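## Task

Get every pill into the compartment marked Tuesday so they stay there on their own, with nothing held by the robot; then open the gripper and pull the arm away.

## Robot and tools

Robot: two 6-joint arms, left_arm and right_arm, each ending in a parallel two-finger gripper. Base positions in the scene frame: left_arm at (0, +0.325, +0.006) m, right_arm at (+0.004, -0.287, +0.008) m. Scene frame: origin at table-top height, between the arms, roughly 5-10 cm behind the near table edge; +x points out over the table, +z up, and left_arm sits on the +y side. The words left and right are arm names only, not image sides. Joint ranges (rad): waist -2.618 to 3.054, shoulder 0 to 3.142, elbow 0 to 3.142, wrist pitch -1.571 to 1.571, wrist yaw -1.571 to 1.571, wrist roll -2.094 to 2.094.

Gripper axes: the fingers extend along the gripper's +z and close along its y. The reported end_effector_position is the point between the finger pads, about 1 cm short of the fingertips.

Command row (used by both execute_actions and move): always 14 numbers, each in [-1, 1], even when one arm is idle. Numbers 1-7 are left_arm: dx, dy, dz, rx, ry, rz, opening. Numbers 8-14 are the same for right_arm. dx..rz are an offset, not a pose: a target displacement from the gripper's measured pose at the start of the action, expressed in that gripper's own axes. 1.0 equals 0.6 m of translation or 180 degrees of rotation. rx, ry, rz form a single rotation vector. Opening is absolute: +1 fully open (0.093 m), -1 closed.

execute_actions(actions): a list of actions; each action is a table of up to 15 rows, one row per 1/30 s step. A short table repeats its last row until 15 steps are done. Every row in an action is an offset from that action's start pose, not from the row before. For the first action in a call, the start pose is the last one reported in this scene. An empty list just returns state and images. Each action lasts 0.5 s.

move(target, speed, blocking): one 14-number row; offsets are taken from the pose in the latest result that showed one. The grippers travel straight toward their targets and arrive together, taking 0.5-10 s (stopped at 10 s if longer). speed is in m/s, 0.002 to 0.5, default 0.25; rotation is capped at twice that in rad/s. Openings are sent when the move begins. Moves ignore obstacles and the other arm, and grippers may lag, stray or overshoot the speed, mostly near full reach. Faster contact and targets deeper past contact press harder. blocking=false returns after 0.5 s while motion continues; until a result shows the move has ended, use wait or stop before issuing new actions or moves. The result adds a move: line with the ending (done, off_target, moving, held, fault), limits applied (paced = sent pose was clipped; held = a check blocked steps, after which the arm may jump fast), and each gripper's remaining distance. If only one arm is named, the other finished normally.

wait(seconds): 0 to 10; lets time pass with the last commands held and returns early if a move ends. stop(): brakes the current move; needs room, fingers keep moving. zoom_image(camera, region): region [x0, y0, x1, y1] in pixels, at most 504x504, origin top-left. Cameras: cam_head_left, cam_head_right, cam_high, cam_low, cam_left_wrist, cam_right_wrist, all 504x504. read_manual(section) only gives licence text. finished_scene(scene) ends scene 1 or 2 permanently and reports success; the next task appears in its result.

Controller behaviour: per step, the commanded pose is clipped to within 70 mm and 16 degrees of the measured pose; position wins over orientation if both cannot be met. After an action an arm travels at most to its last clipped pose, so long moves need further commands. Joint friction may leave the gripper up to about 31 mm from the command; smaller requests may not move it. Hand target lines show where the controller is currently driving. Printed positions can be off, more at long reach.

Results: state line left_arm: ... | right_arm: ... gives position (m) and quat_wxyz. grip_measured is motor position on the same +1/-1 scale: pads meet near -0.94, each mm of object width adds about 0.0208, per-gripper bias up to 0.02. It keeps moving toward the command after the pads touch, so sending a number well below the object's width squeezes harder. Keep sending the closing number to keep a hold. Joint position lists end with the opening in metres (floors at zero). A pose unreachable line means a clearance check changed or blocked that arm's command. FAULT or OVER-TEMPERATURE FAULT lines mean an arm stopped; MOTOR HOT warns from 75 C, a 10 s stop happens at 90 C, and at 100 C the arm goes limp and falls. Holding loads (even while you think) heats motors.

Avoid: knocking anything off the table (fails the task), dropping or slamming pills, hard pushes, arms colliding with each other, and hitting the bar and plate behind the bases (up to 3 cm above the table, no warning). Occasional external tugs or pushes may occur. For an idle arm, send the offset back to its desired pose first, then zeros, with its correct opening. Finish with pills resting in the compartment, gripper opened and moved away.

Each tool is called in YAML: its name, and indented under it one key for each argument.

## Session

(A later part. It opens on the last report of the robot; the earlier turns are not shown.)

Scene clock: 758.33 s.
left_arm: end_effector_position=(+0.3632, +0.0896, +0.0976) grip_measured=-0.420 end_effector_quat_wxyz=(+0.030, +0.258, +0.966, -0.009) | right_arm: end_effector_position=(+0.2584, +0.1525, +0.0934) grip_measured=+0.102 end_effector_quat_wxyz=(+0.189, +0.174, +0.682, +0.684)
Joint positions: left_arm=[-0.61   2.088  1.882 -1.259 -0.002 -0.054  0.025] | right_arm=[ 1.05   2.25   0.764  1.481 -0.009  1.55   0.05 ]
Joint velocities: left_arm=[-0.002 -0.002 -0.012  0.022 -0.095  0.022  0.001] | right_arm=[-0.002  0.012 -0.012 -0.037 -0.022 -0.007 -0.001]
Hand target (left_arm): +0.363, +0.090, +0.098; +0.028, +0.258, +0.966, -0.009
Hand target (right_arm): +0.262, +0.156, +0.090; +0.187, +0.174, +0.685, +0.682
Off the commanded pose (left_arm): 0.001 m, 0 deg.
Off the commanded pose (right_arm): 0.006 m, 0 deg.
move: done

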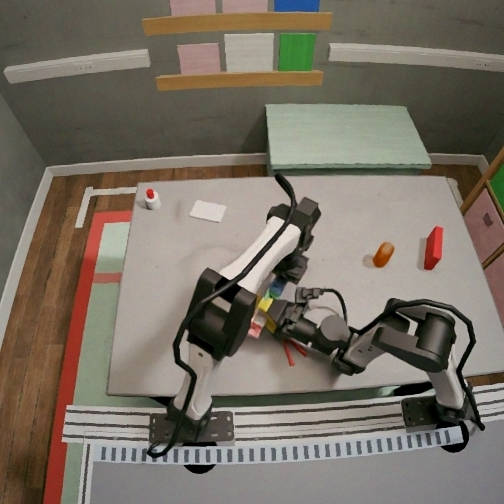

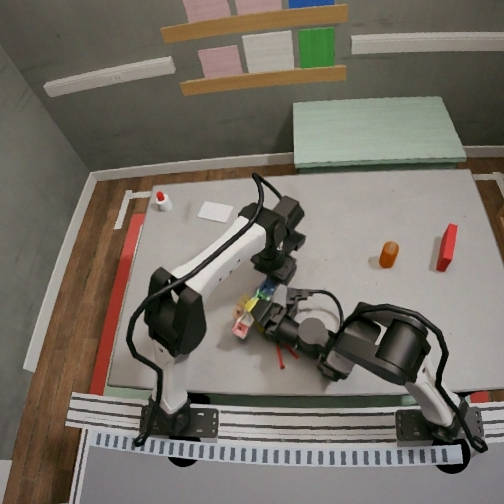

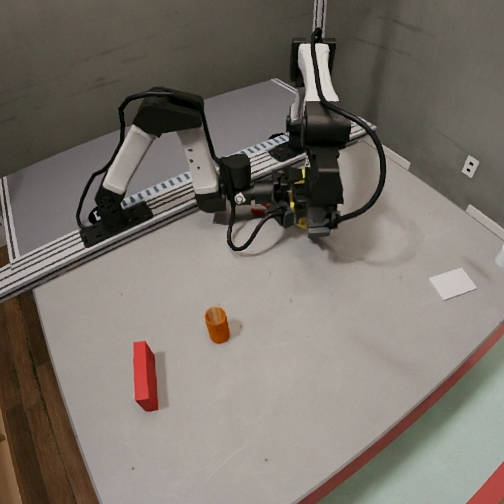

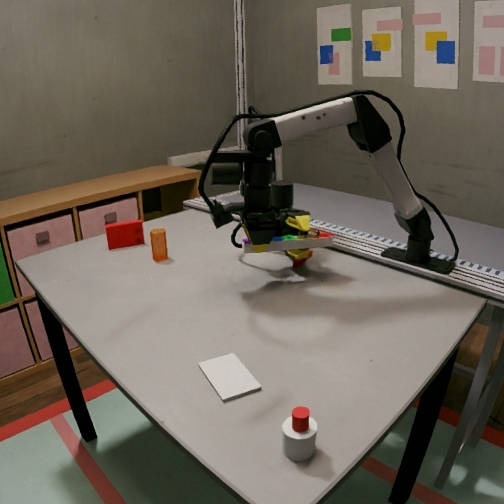

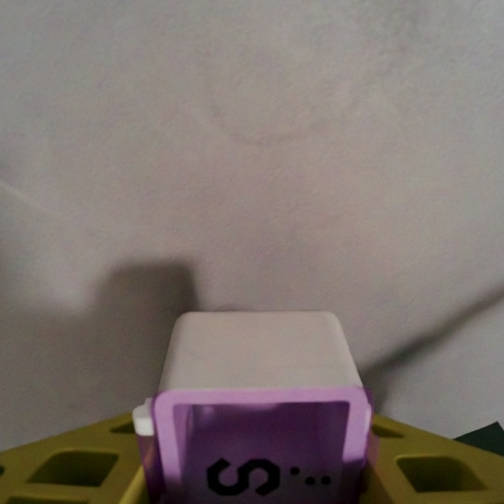

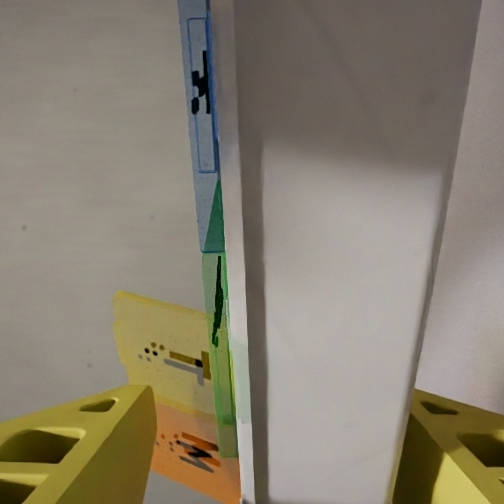

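move:
  target: [0,0,0,0,0,0,-0.45,0,-0.018,0.005,0,0,0,-0.2]
  speed: 0.03

zoom_image:
  camera: "cam_head_right"
  region: [210,270,310,350]

Scene clock: 764.47 s.
left_arm: end_effector_position=(+0.3638, +0.0892, +0.0977) grip_measured=-0.420 end_effector_quat_wxyz=(+0.031, +0.258, +0.965, -0.010) | right_arm: end_effector_position=(+0.2578, +0.1515, +0.0800) grip_measured=-0.198 end_effector_quat_wxyz=(+0.187, +0.176, +0.689, +0.678)
Joint positions: left_arm=[-0.61   2.088  1.882 -1.256 -0.002 -0.054  0.025] | right_arm=[ 1.05   2.285  0.764  1.496 -0.009  1.55   0.036]
Joint velocities: left_arm=[ 0.007  0.002 -0.017 -0.066 -0.007  0.066 -0.001] | right_arm=[-0.007 -0.012 -0.007  0.022 -0.037 -0.081  0.   ]
Hand target (left_arm): +0.363, +0.090, +0.098; +0.030, +0.258, +0.966, -0.009
Hand target (right_arm): +0.260, +0.155, +0.083; +0.189, +0.174, +0.682, +0.684
Off the commanded pose (left_arm): 0.001 m, 0 deg.
Off the commanded pose (right_arm): 0.005 m, 1 deg.
move: done

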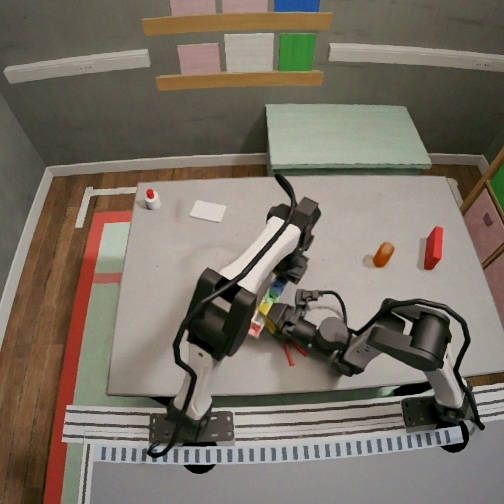

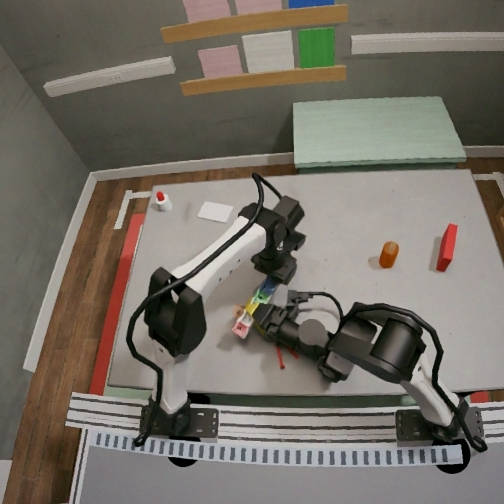

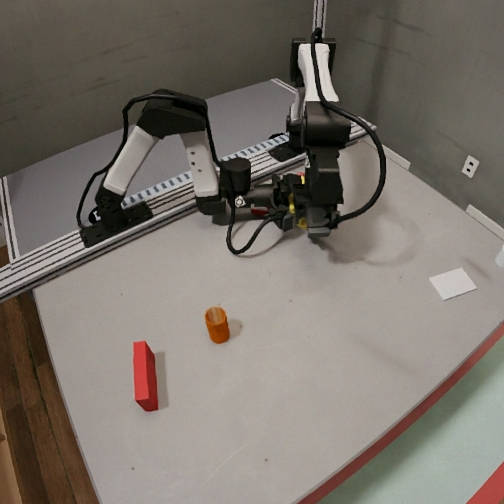

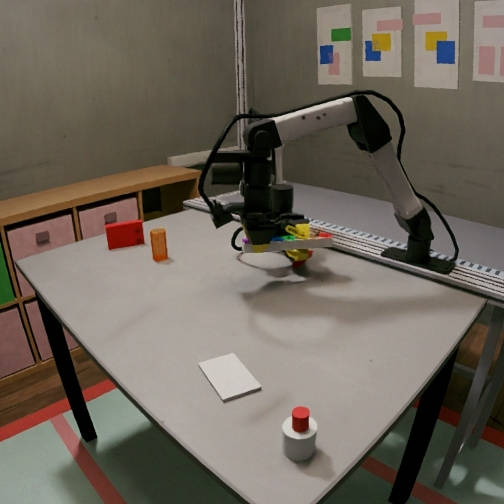

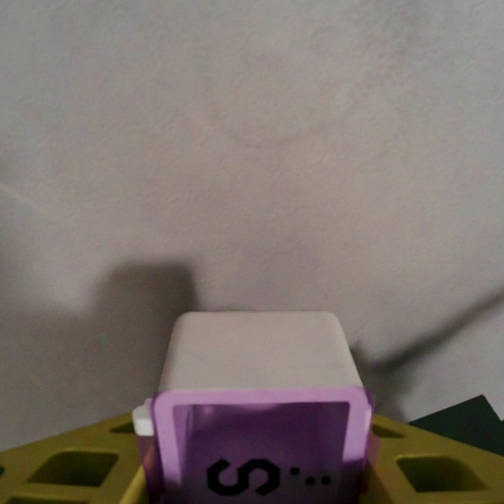

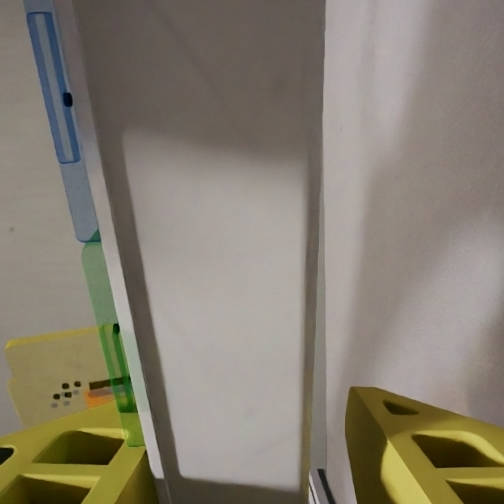

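Region (210, 270, 310, 350) of cam_head_right's 504x504 image, scaled by 5.040, with more detail than that image has; it fills the top 403 rows of this view, and the rest is white.

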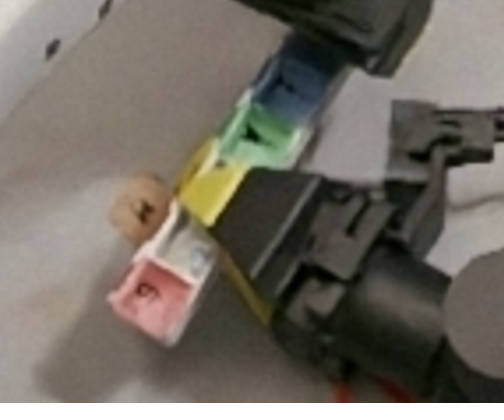

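execute_actions:
  actions:
    - [[0,0,0,0,0,0,-0.45,0,0.015,0.003,0,0,0,-0.25]]
    - [[0,0,0,0,0,0,-0.45,0,0,0,0,0,0,-0.62]]
    - [[0,0,0,0,0,0,0.3,0,0,0,0,0,0,-0.62]]

move:
  target: [0,0,-0.07,0,0,0,0.3,0,0,0,0,0,0,-0.62]
  speed: 0.1

zoom_image:
  camera: "cam_head_right"
  region: [210,270,310,350]

Scene clock: 776.03 s.
left_arm: end_effector_position=(+0.3645, +0.0883, +0.0977) grip_measured=+0.299 end_effector_quat_wxyz=(+0.033, +0.259, +0.965, -0.012) | right_arm: end_effector_position=(+0.2582, +0.1522, +0.0874) grip_measured=-0.601 end_effector_quat_wxyz=(+0.188, +0.175, +0.687, +0.680)
Joint positions: left_arm=[-0.609  2.088  1.882 -1.251  0.002 -0.052  0.06 ] | right_arm=[ 1.05   2.261  0.764  1.48  -0.009  1.549  0.016]
Joint velocities: left_arm=[ 0.002  0.012 -0.007 -0.022 -0.022  0.007 -0.001] | right_arm=[ 0.007 -0.002 -0.017 -0.022 -0.007  0.007  0.001]
Hand target (left_arm): +0.364, +0.088, +0.098; +0.032, +0.259, +0.965, -0.012
Hand target (right_arm): +0.258, +0.152, +0.087; +0.188, +0.175, +0.687, +0.680
Off the commanded pose (left_arm): 0.000 m, 0 deg.
Off the commanded pose (right_arm): 0.000 m, 0 deg.

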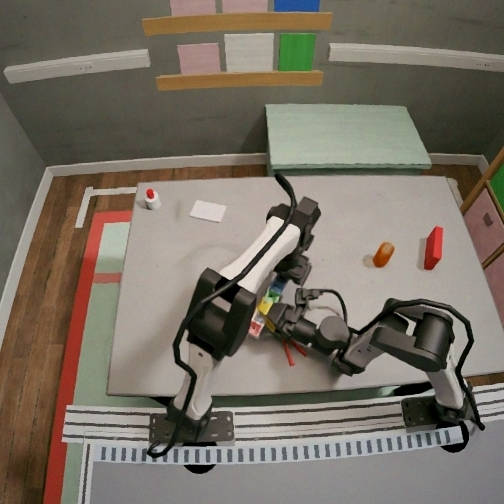

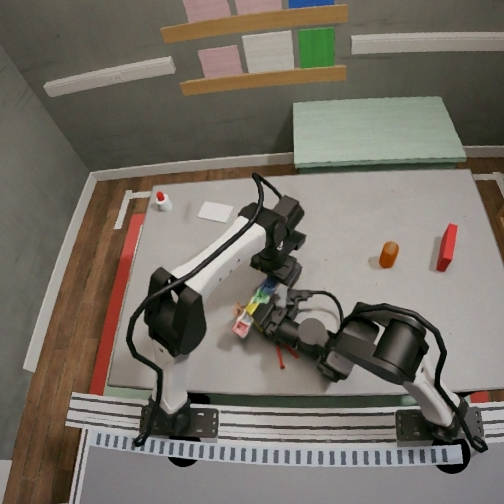

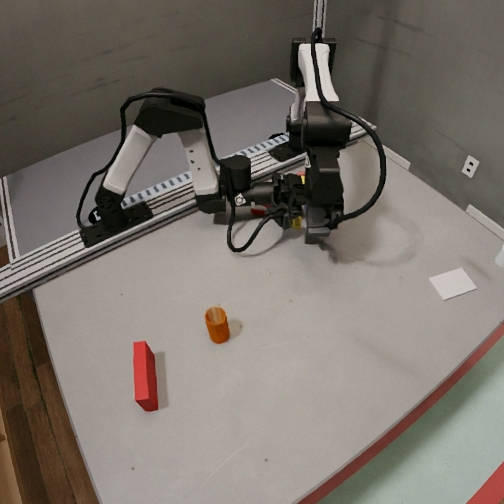

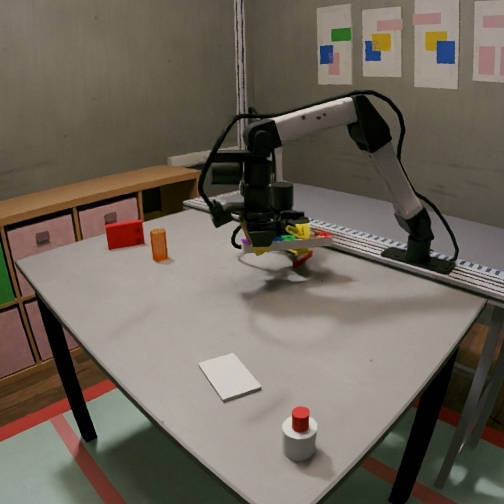

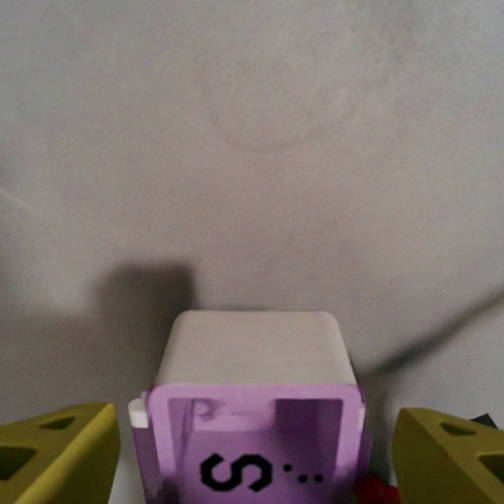

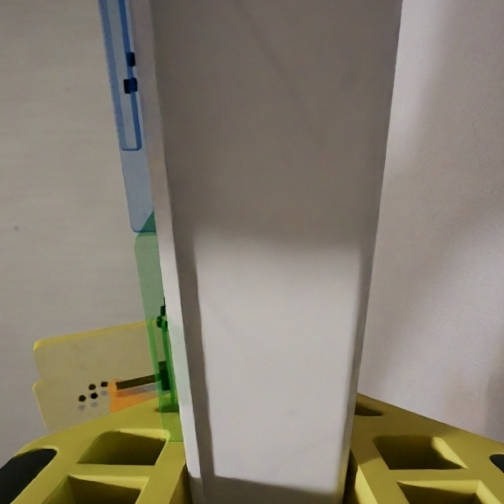

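Scene clock: 777.03 s.
left_arm: end_effector_position=(+0.3639, +0.0888, +0.1356) grip_measured=+0.299 end_effector_quat_wxyz=(+0.036, +0.259, +0.965, -0.013) | right_arm: end_effector_position=(+0.2582, +0.1522, +0.0874) grip_measured=-0.601 end_effector_quat_wxyz=(+0.188, +0.175, +0.687, +0.680)
Joint positions: left_arm=[-0.609  2.088  2.033 -1.395  0.002 -0.052  0.06 ] | right_arm=[ 1.05   2.261  0.764  1.48  -0.009  1.549  0.016]
Joint velocities: left_arm=[ 0.022  0.007  0.002 -0.007 -0.168  0.051 -0.001] | right_arm=[-0.002 -0.002 -0.012 -0.007 -0.007  0.037 -0.001]
Hand target (left_arm): +0.362, +0.090, +0.140; +0.033, +0.259, +0.965, -0.012
Hand target (right_arm): +0.258, +0.152, +0.087; +0.188, +0.175, +0.687, +0.680
Off the commanded pose (left_arm): 0.005 m, 0 deg.
Off the commanded pose (right_arm): 0.000 m, 0 deg.
move: done

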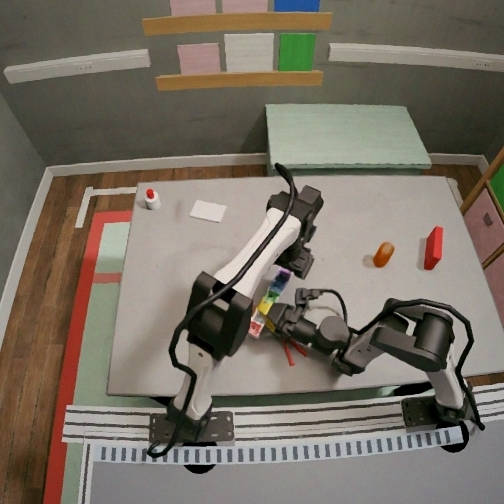

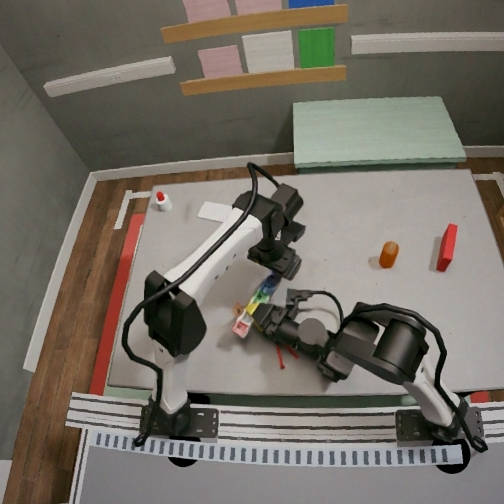

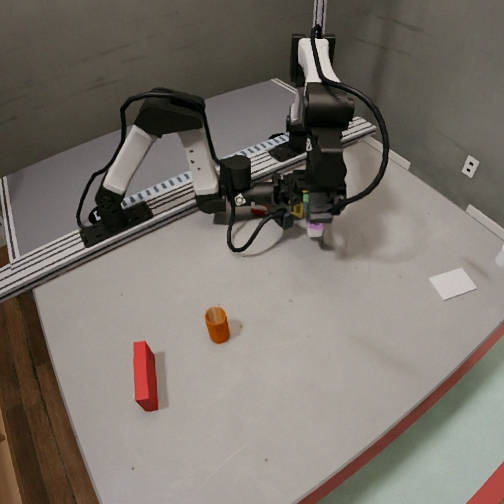

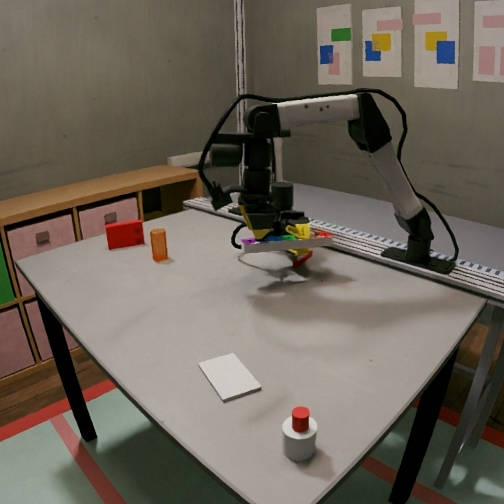

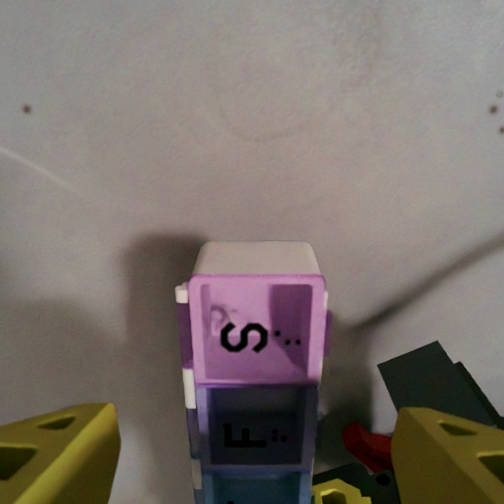

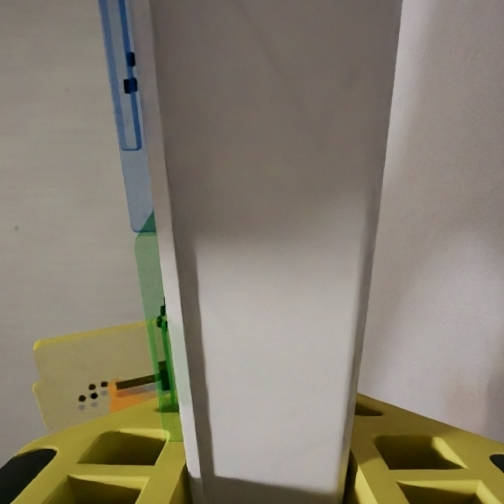

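Region (210, 270, 310, 350) of cam_head_right's 504x504 image, scaled by 5.040, with more detail than that image has; it fills the top 403 rows of this view, and the rest is white.

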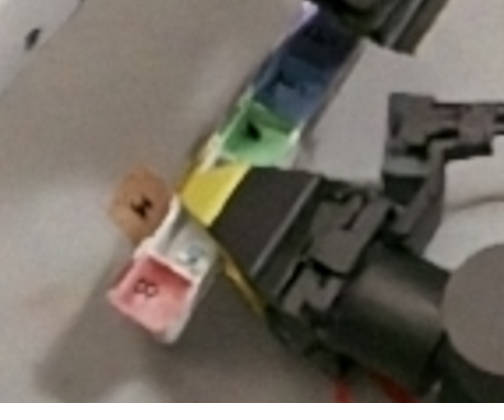

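move:
  target: [0.3,0.4,0,0,0,0,0.3,0,0,0,0,0,0,-0.62]

move:
  target: [0,0,0,0,0,0,0.3,-0.285,0.01,-0.063,0,-0.111,0,-0.62]
  speed: 0.15

move:
  target: [0,0,0,0,0,0,0.3,0,0,0,0,0,-0.5,-0.62]
  speed: 0.3

Scene clock: 790.43 s.
left_arm: end_effector_position=(+0.3355, +0.3870, +0.1247) grip_measured=+0.299 end_effector_quat_wxyz=(+0.040, +0.257, +0.966, -0.005) | right_arm: end_effector_position=(+0.2582, +0.1522, +0.0874) grip_measured=-0.601 end_effector_quat_wxyz=(+0.188, +0.175, +0.687, +0.680)
Joint positions: left_arm=[ 0.2    1.727  1.473 -1.22   0.079  0.747  0.06 ] | right_arm=[ 1.05   2.261  0.764  1.48  -0.009  1.549  0.016]
Joint velocities: left_arm=[ 0.002  0.007  0.002 -0.066  0.037  0.066 -0.   ] | right_arm=[ 0.017  0.002  0.002 -0.007 -0.037  0.037  0.   ]
Hand target (left_arm): +0.333, +0.387, +0.123; +0.038, +0.259, +0.965, -0.011
Hand target (right_arm): +0.258, +0.152, +0.087; +0.188, +0.175, +0.687, +0.680
Off the commanded pose (left_arm): 0.008 m, 1 deg.
Off the commanded pose (right_arm): 0.000 m, 0 deg.
move: done

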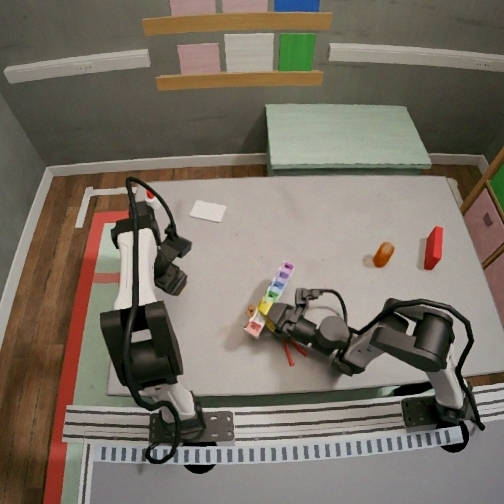

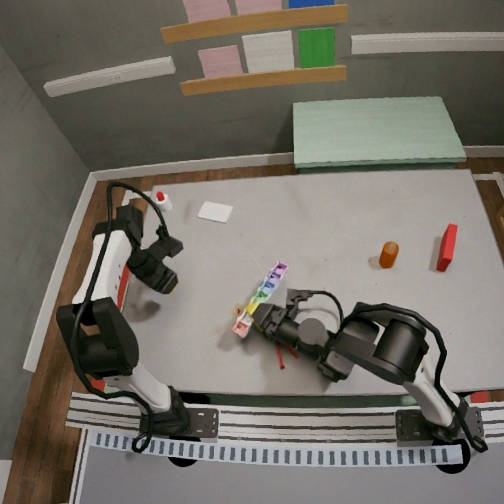

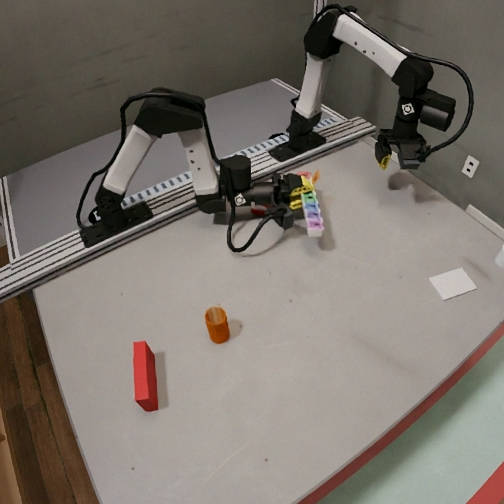

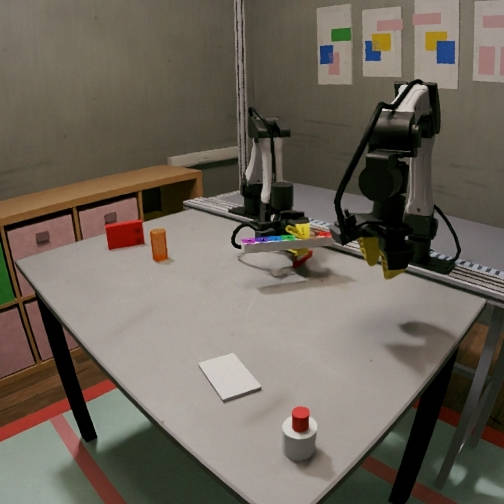

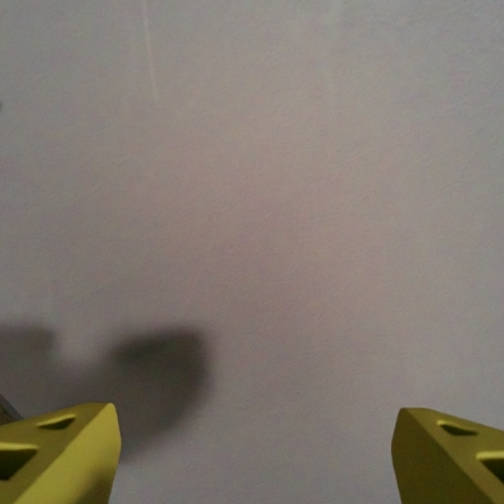

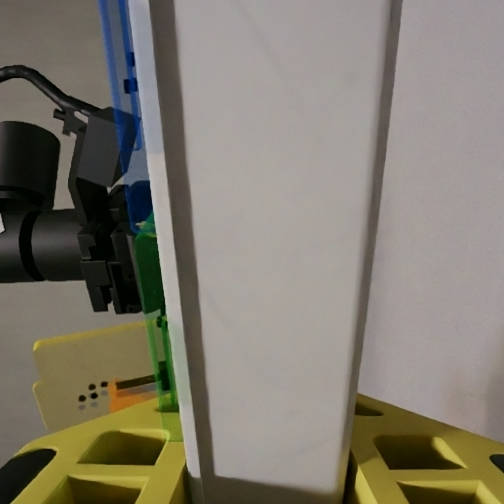

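Scene clock: 791.97 s.
left_arm: end_effector_position=(+0.3356, +0.3870, +0.1247) grip_measured=+0.299 end_effector_quat_wxyz=(+0.040, +0.257, +0.966, -0.006) | right_arm: end_effector_position=(+0.3870, +0.0346, +0.0872) grip_measured=-0.601 end_effector_quat_wxyz=(+0.299, +0.294, +0.649, +0.634)
Joint positions: left_arm=[ 0.2    1.727  1.473 -1.22   0.079  0.747  0.06 ] | right_arm=[ 0.703  2.239  0.73   1.48  -0.009  1.549  0.016]
Joint velocities: left_arm=[-0.012 -0.017 -0.007 -0.007 -0.007  0.081 -0.001] | right_arm=[-0.027 -0.002  0.002 -0.066  0.007  0.007 -0.001]
Hand target (left_arm): +0.336, +0.387, +0.125; +0.040, +0.256, +0.966, -0.006
Hand target (right_arm): +0.388, +0.035, +0.094; +0.303, +0.292, +0.645, +0.638
Off the commanded pose (left_arm): 0.000 m, 0 deg.
Off the commanded pose (right_arm): 0.010 m, 1 deg.
move: done

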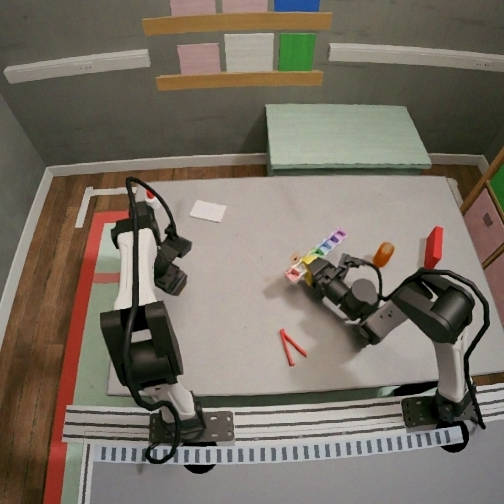

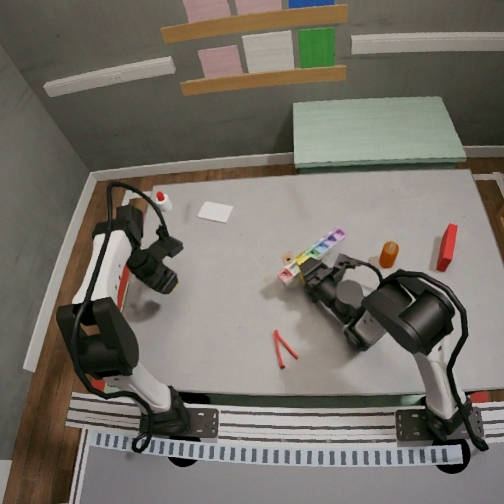

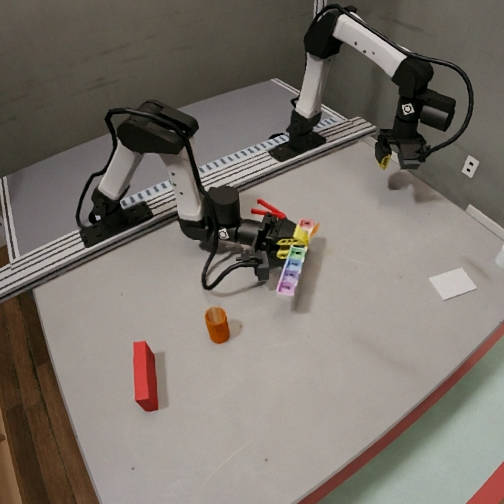

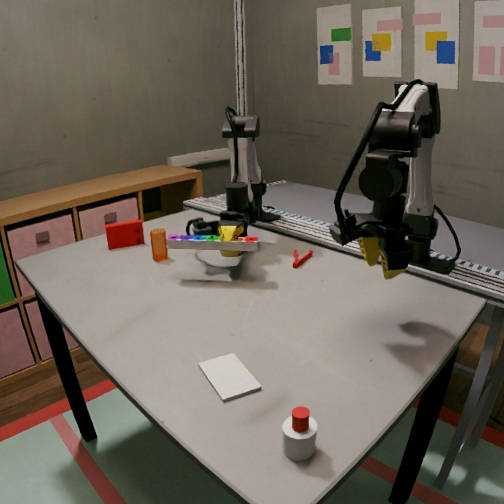

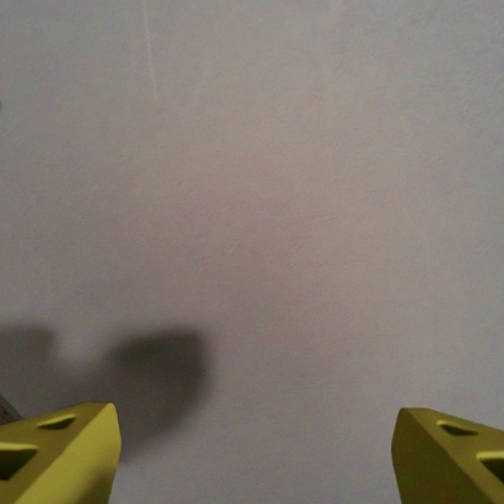

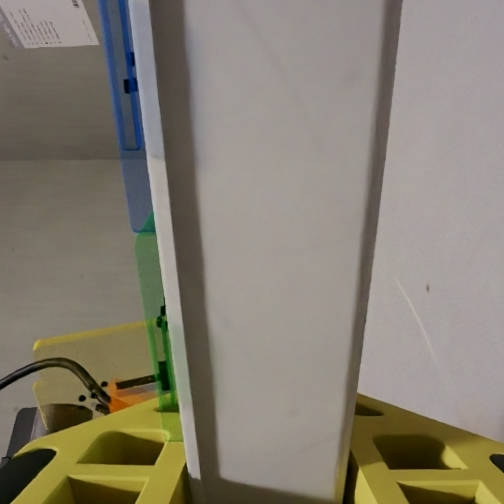

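Scene clock: 795.20 s.
left_arm: end_effector_position=(+0.3356, +0.3870, +0.1247) grip_measured=+0.299 end_effector_quat_wxyz=(+0.040, +0.257, +0.966, -0.006) | right_arm: end_effector_position=(+0.3870, +0.0346, +0.0872) grip_measured=-0.603 end_effector_quat_wxyz=(+0.659, -0.247, +0.668, +0.241)
Joint positions: left_arm=[ 0.2    1.727  1.473 -1.22   0.079  0.747  0.06 ] | right_arm=[ 0.703  2.239  0.73   1.48  -0.009 -0.01   0.016]
Joint velocities: left_arm=[-0.002  0.002  0.002  0.022 -0.022 -0.051 -0.001] | right_arm=[-0.002 -0.027  0.002 -0.022 -0.037  0.037 -0.   ]
Hand target (left_arm): +0.336, +0.387, +0.125; +0.040, +0.257, +0.966, -0.006
Hand target (right_arm): +0.387, +0.035, +0.087; +0.660, -0.251, +0.667, +0.237
Off the commanded pose (left_arm): 0.000 m, 0 deg.
Off the commanded pose (right_arm): 0.000 m, 1 deg.
move: done

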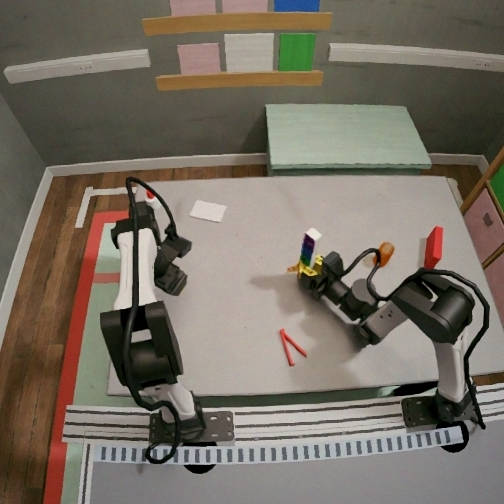

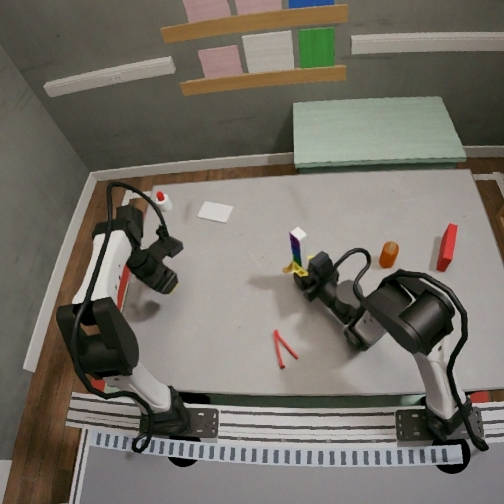

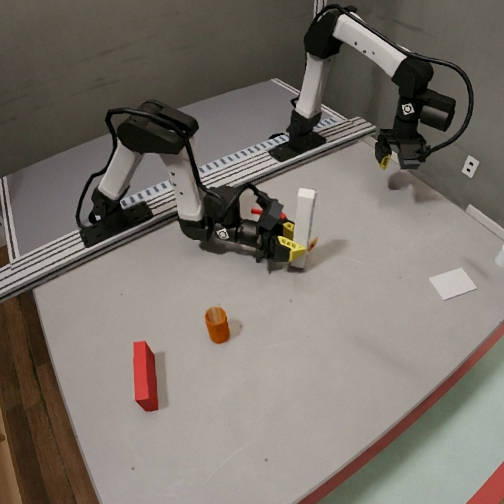

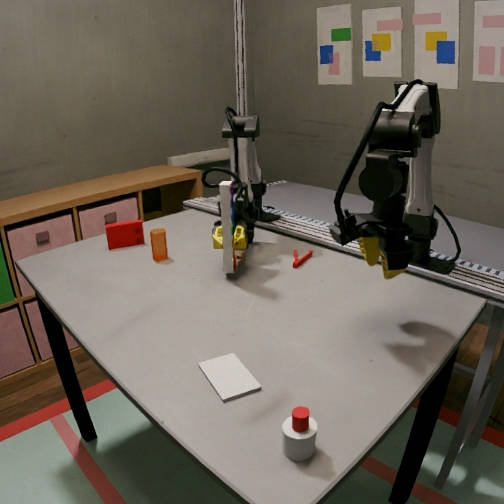

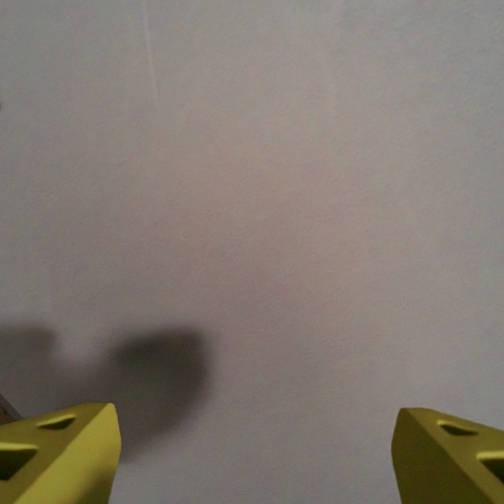

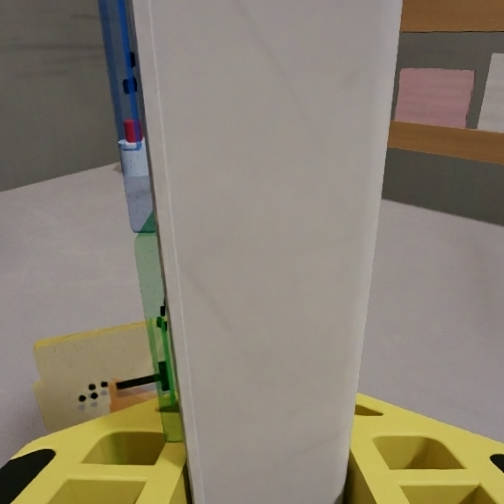

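move:
  target: [0,0,0,0,0,0,0.3,0,0,0,0,0,-0.16,-0.62]
  speed: 0.1

zoom_image:
  camera: "cam_low"
  region: [170,190,330,310]

zoom_image:
  camera: "cam_head_left"
  region: [230,210,370,330]

Scene clock: 803.70 s.
left_arm: end_effector_position=(+0.3356, +0.3870, +0.1247) grip_measured=+0.299 end_effector_quat_wxyz=(+0.040, +0.257, +0.966, -0.006) | right_arm: end_effector_position=(+0.3870, +0.0346, +0.0872) grip_measured=-0.603 end_effector_quat_wxyz=(+0.698, -0.402, +0.588, +0.073)
Joint positions: left_arm=[ 0.2    1.727  1.473 -1.22   0.079  0.747  0.06 ] | right_arm=[ 0.703  2.239  0.73   1.48  -0.009 -0.501  0.016]
Joint velocities: left_arm=[ 0.007  0.007  0.017 -0.037  0.066 -0.022 -0.001] | right_arm=[-0.012 -0.022 -0.017 -0.037 -0.037 -0.007  0.   ]
Hand target (left_arm): +0.336, +0.387, +0.125; +0.040, +0.257, +0.966, -0.006
Hand target (right_arm): +0.387, +0.035, +0.087; +0.698, -0.405, +0.586, +0.069
Off the commanded pose (left_arm): 0.000 m, 0 deg.
Off the commanded pose (right_arm): 0.000 m, 1 deg.
move: done

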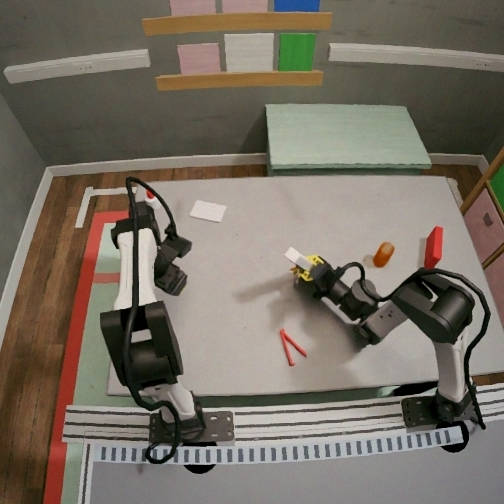

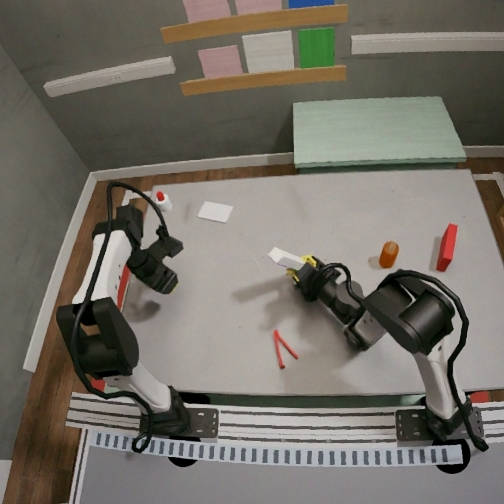

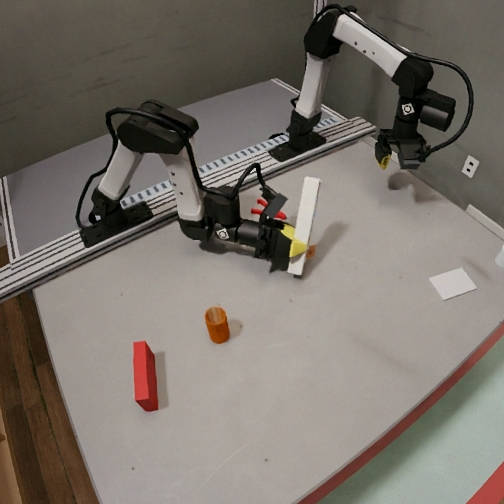

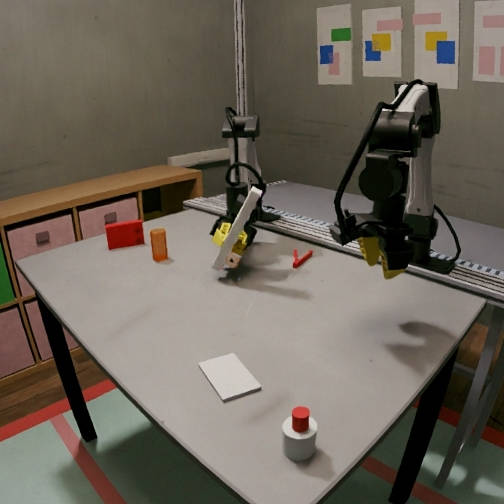

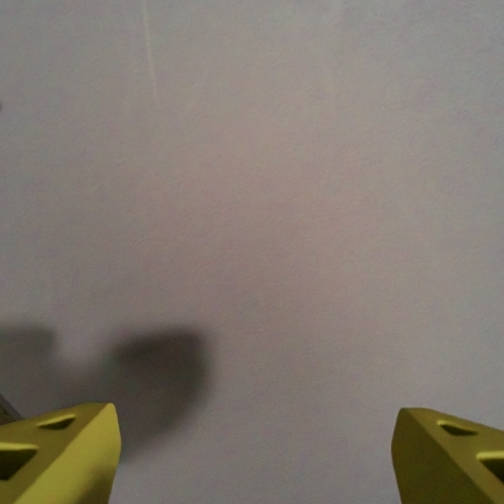

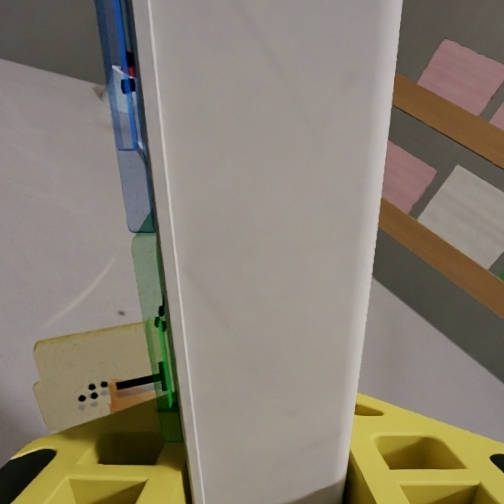

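Region (170, 190, 330, 310) of cam_low's 504x504 image, scaled by 3.150, with more detail than that image has; it fills the top 378 rows of this view, and the rest is white.

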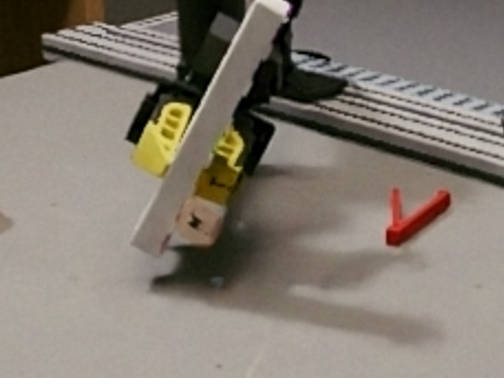

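Region (230, 210, 370, 330) of cam_head_left's 504x504 image, scaled by 3.600, with more detail than that image has; it fills the top 432 rows of this view, and the rest is white.

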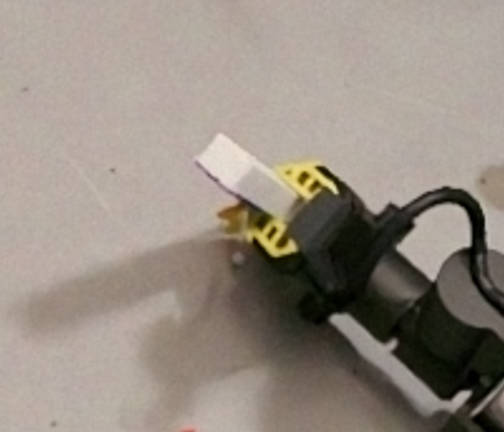

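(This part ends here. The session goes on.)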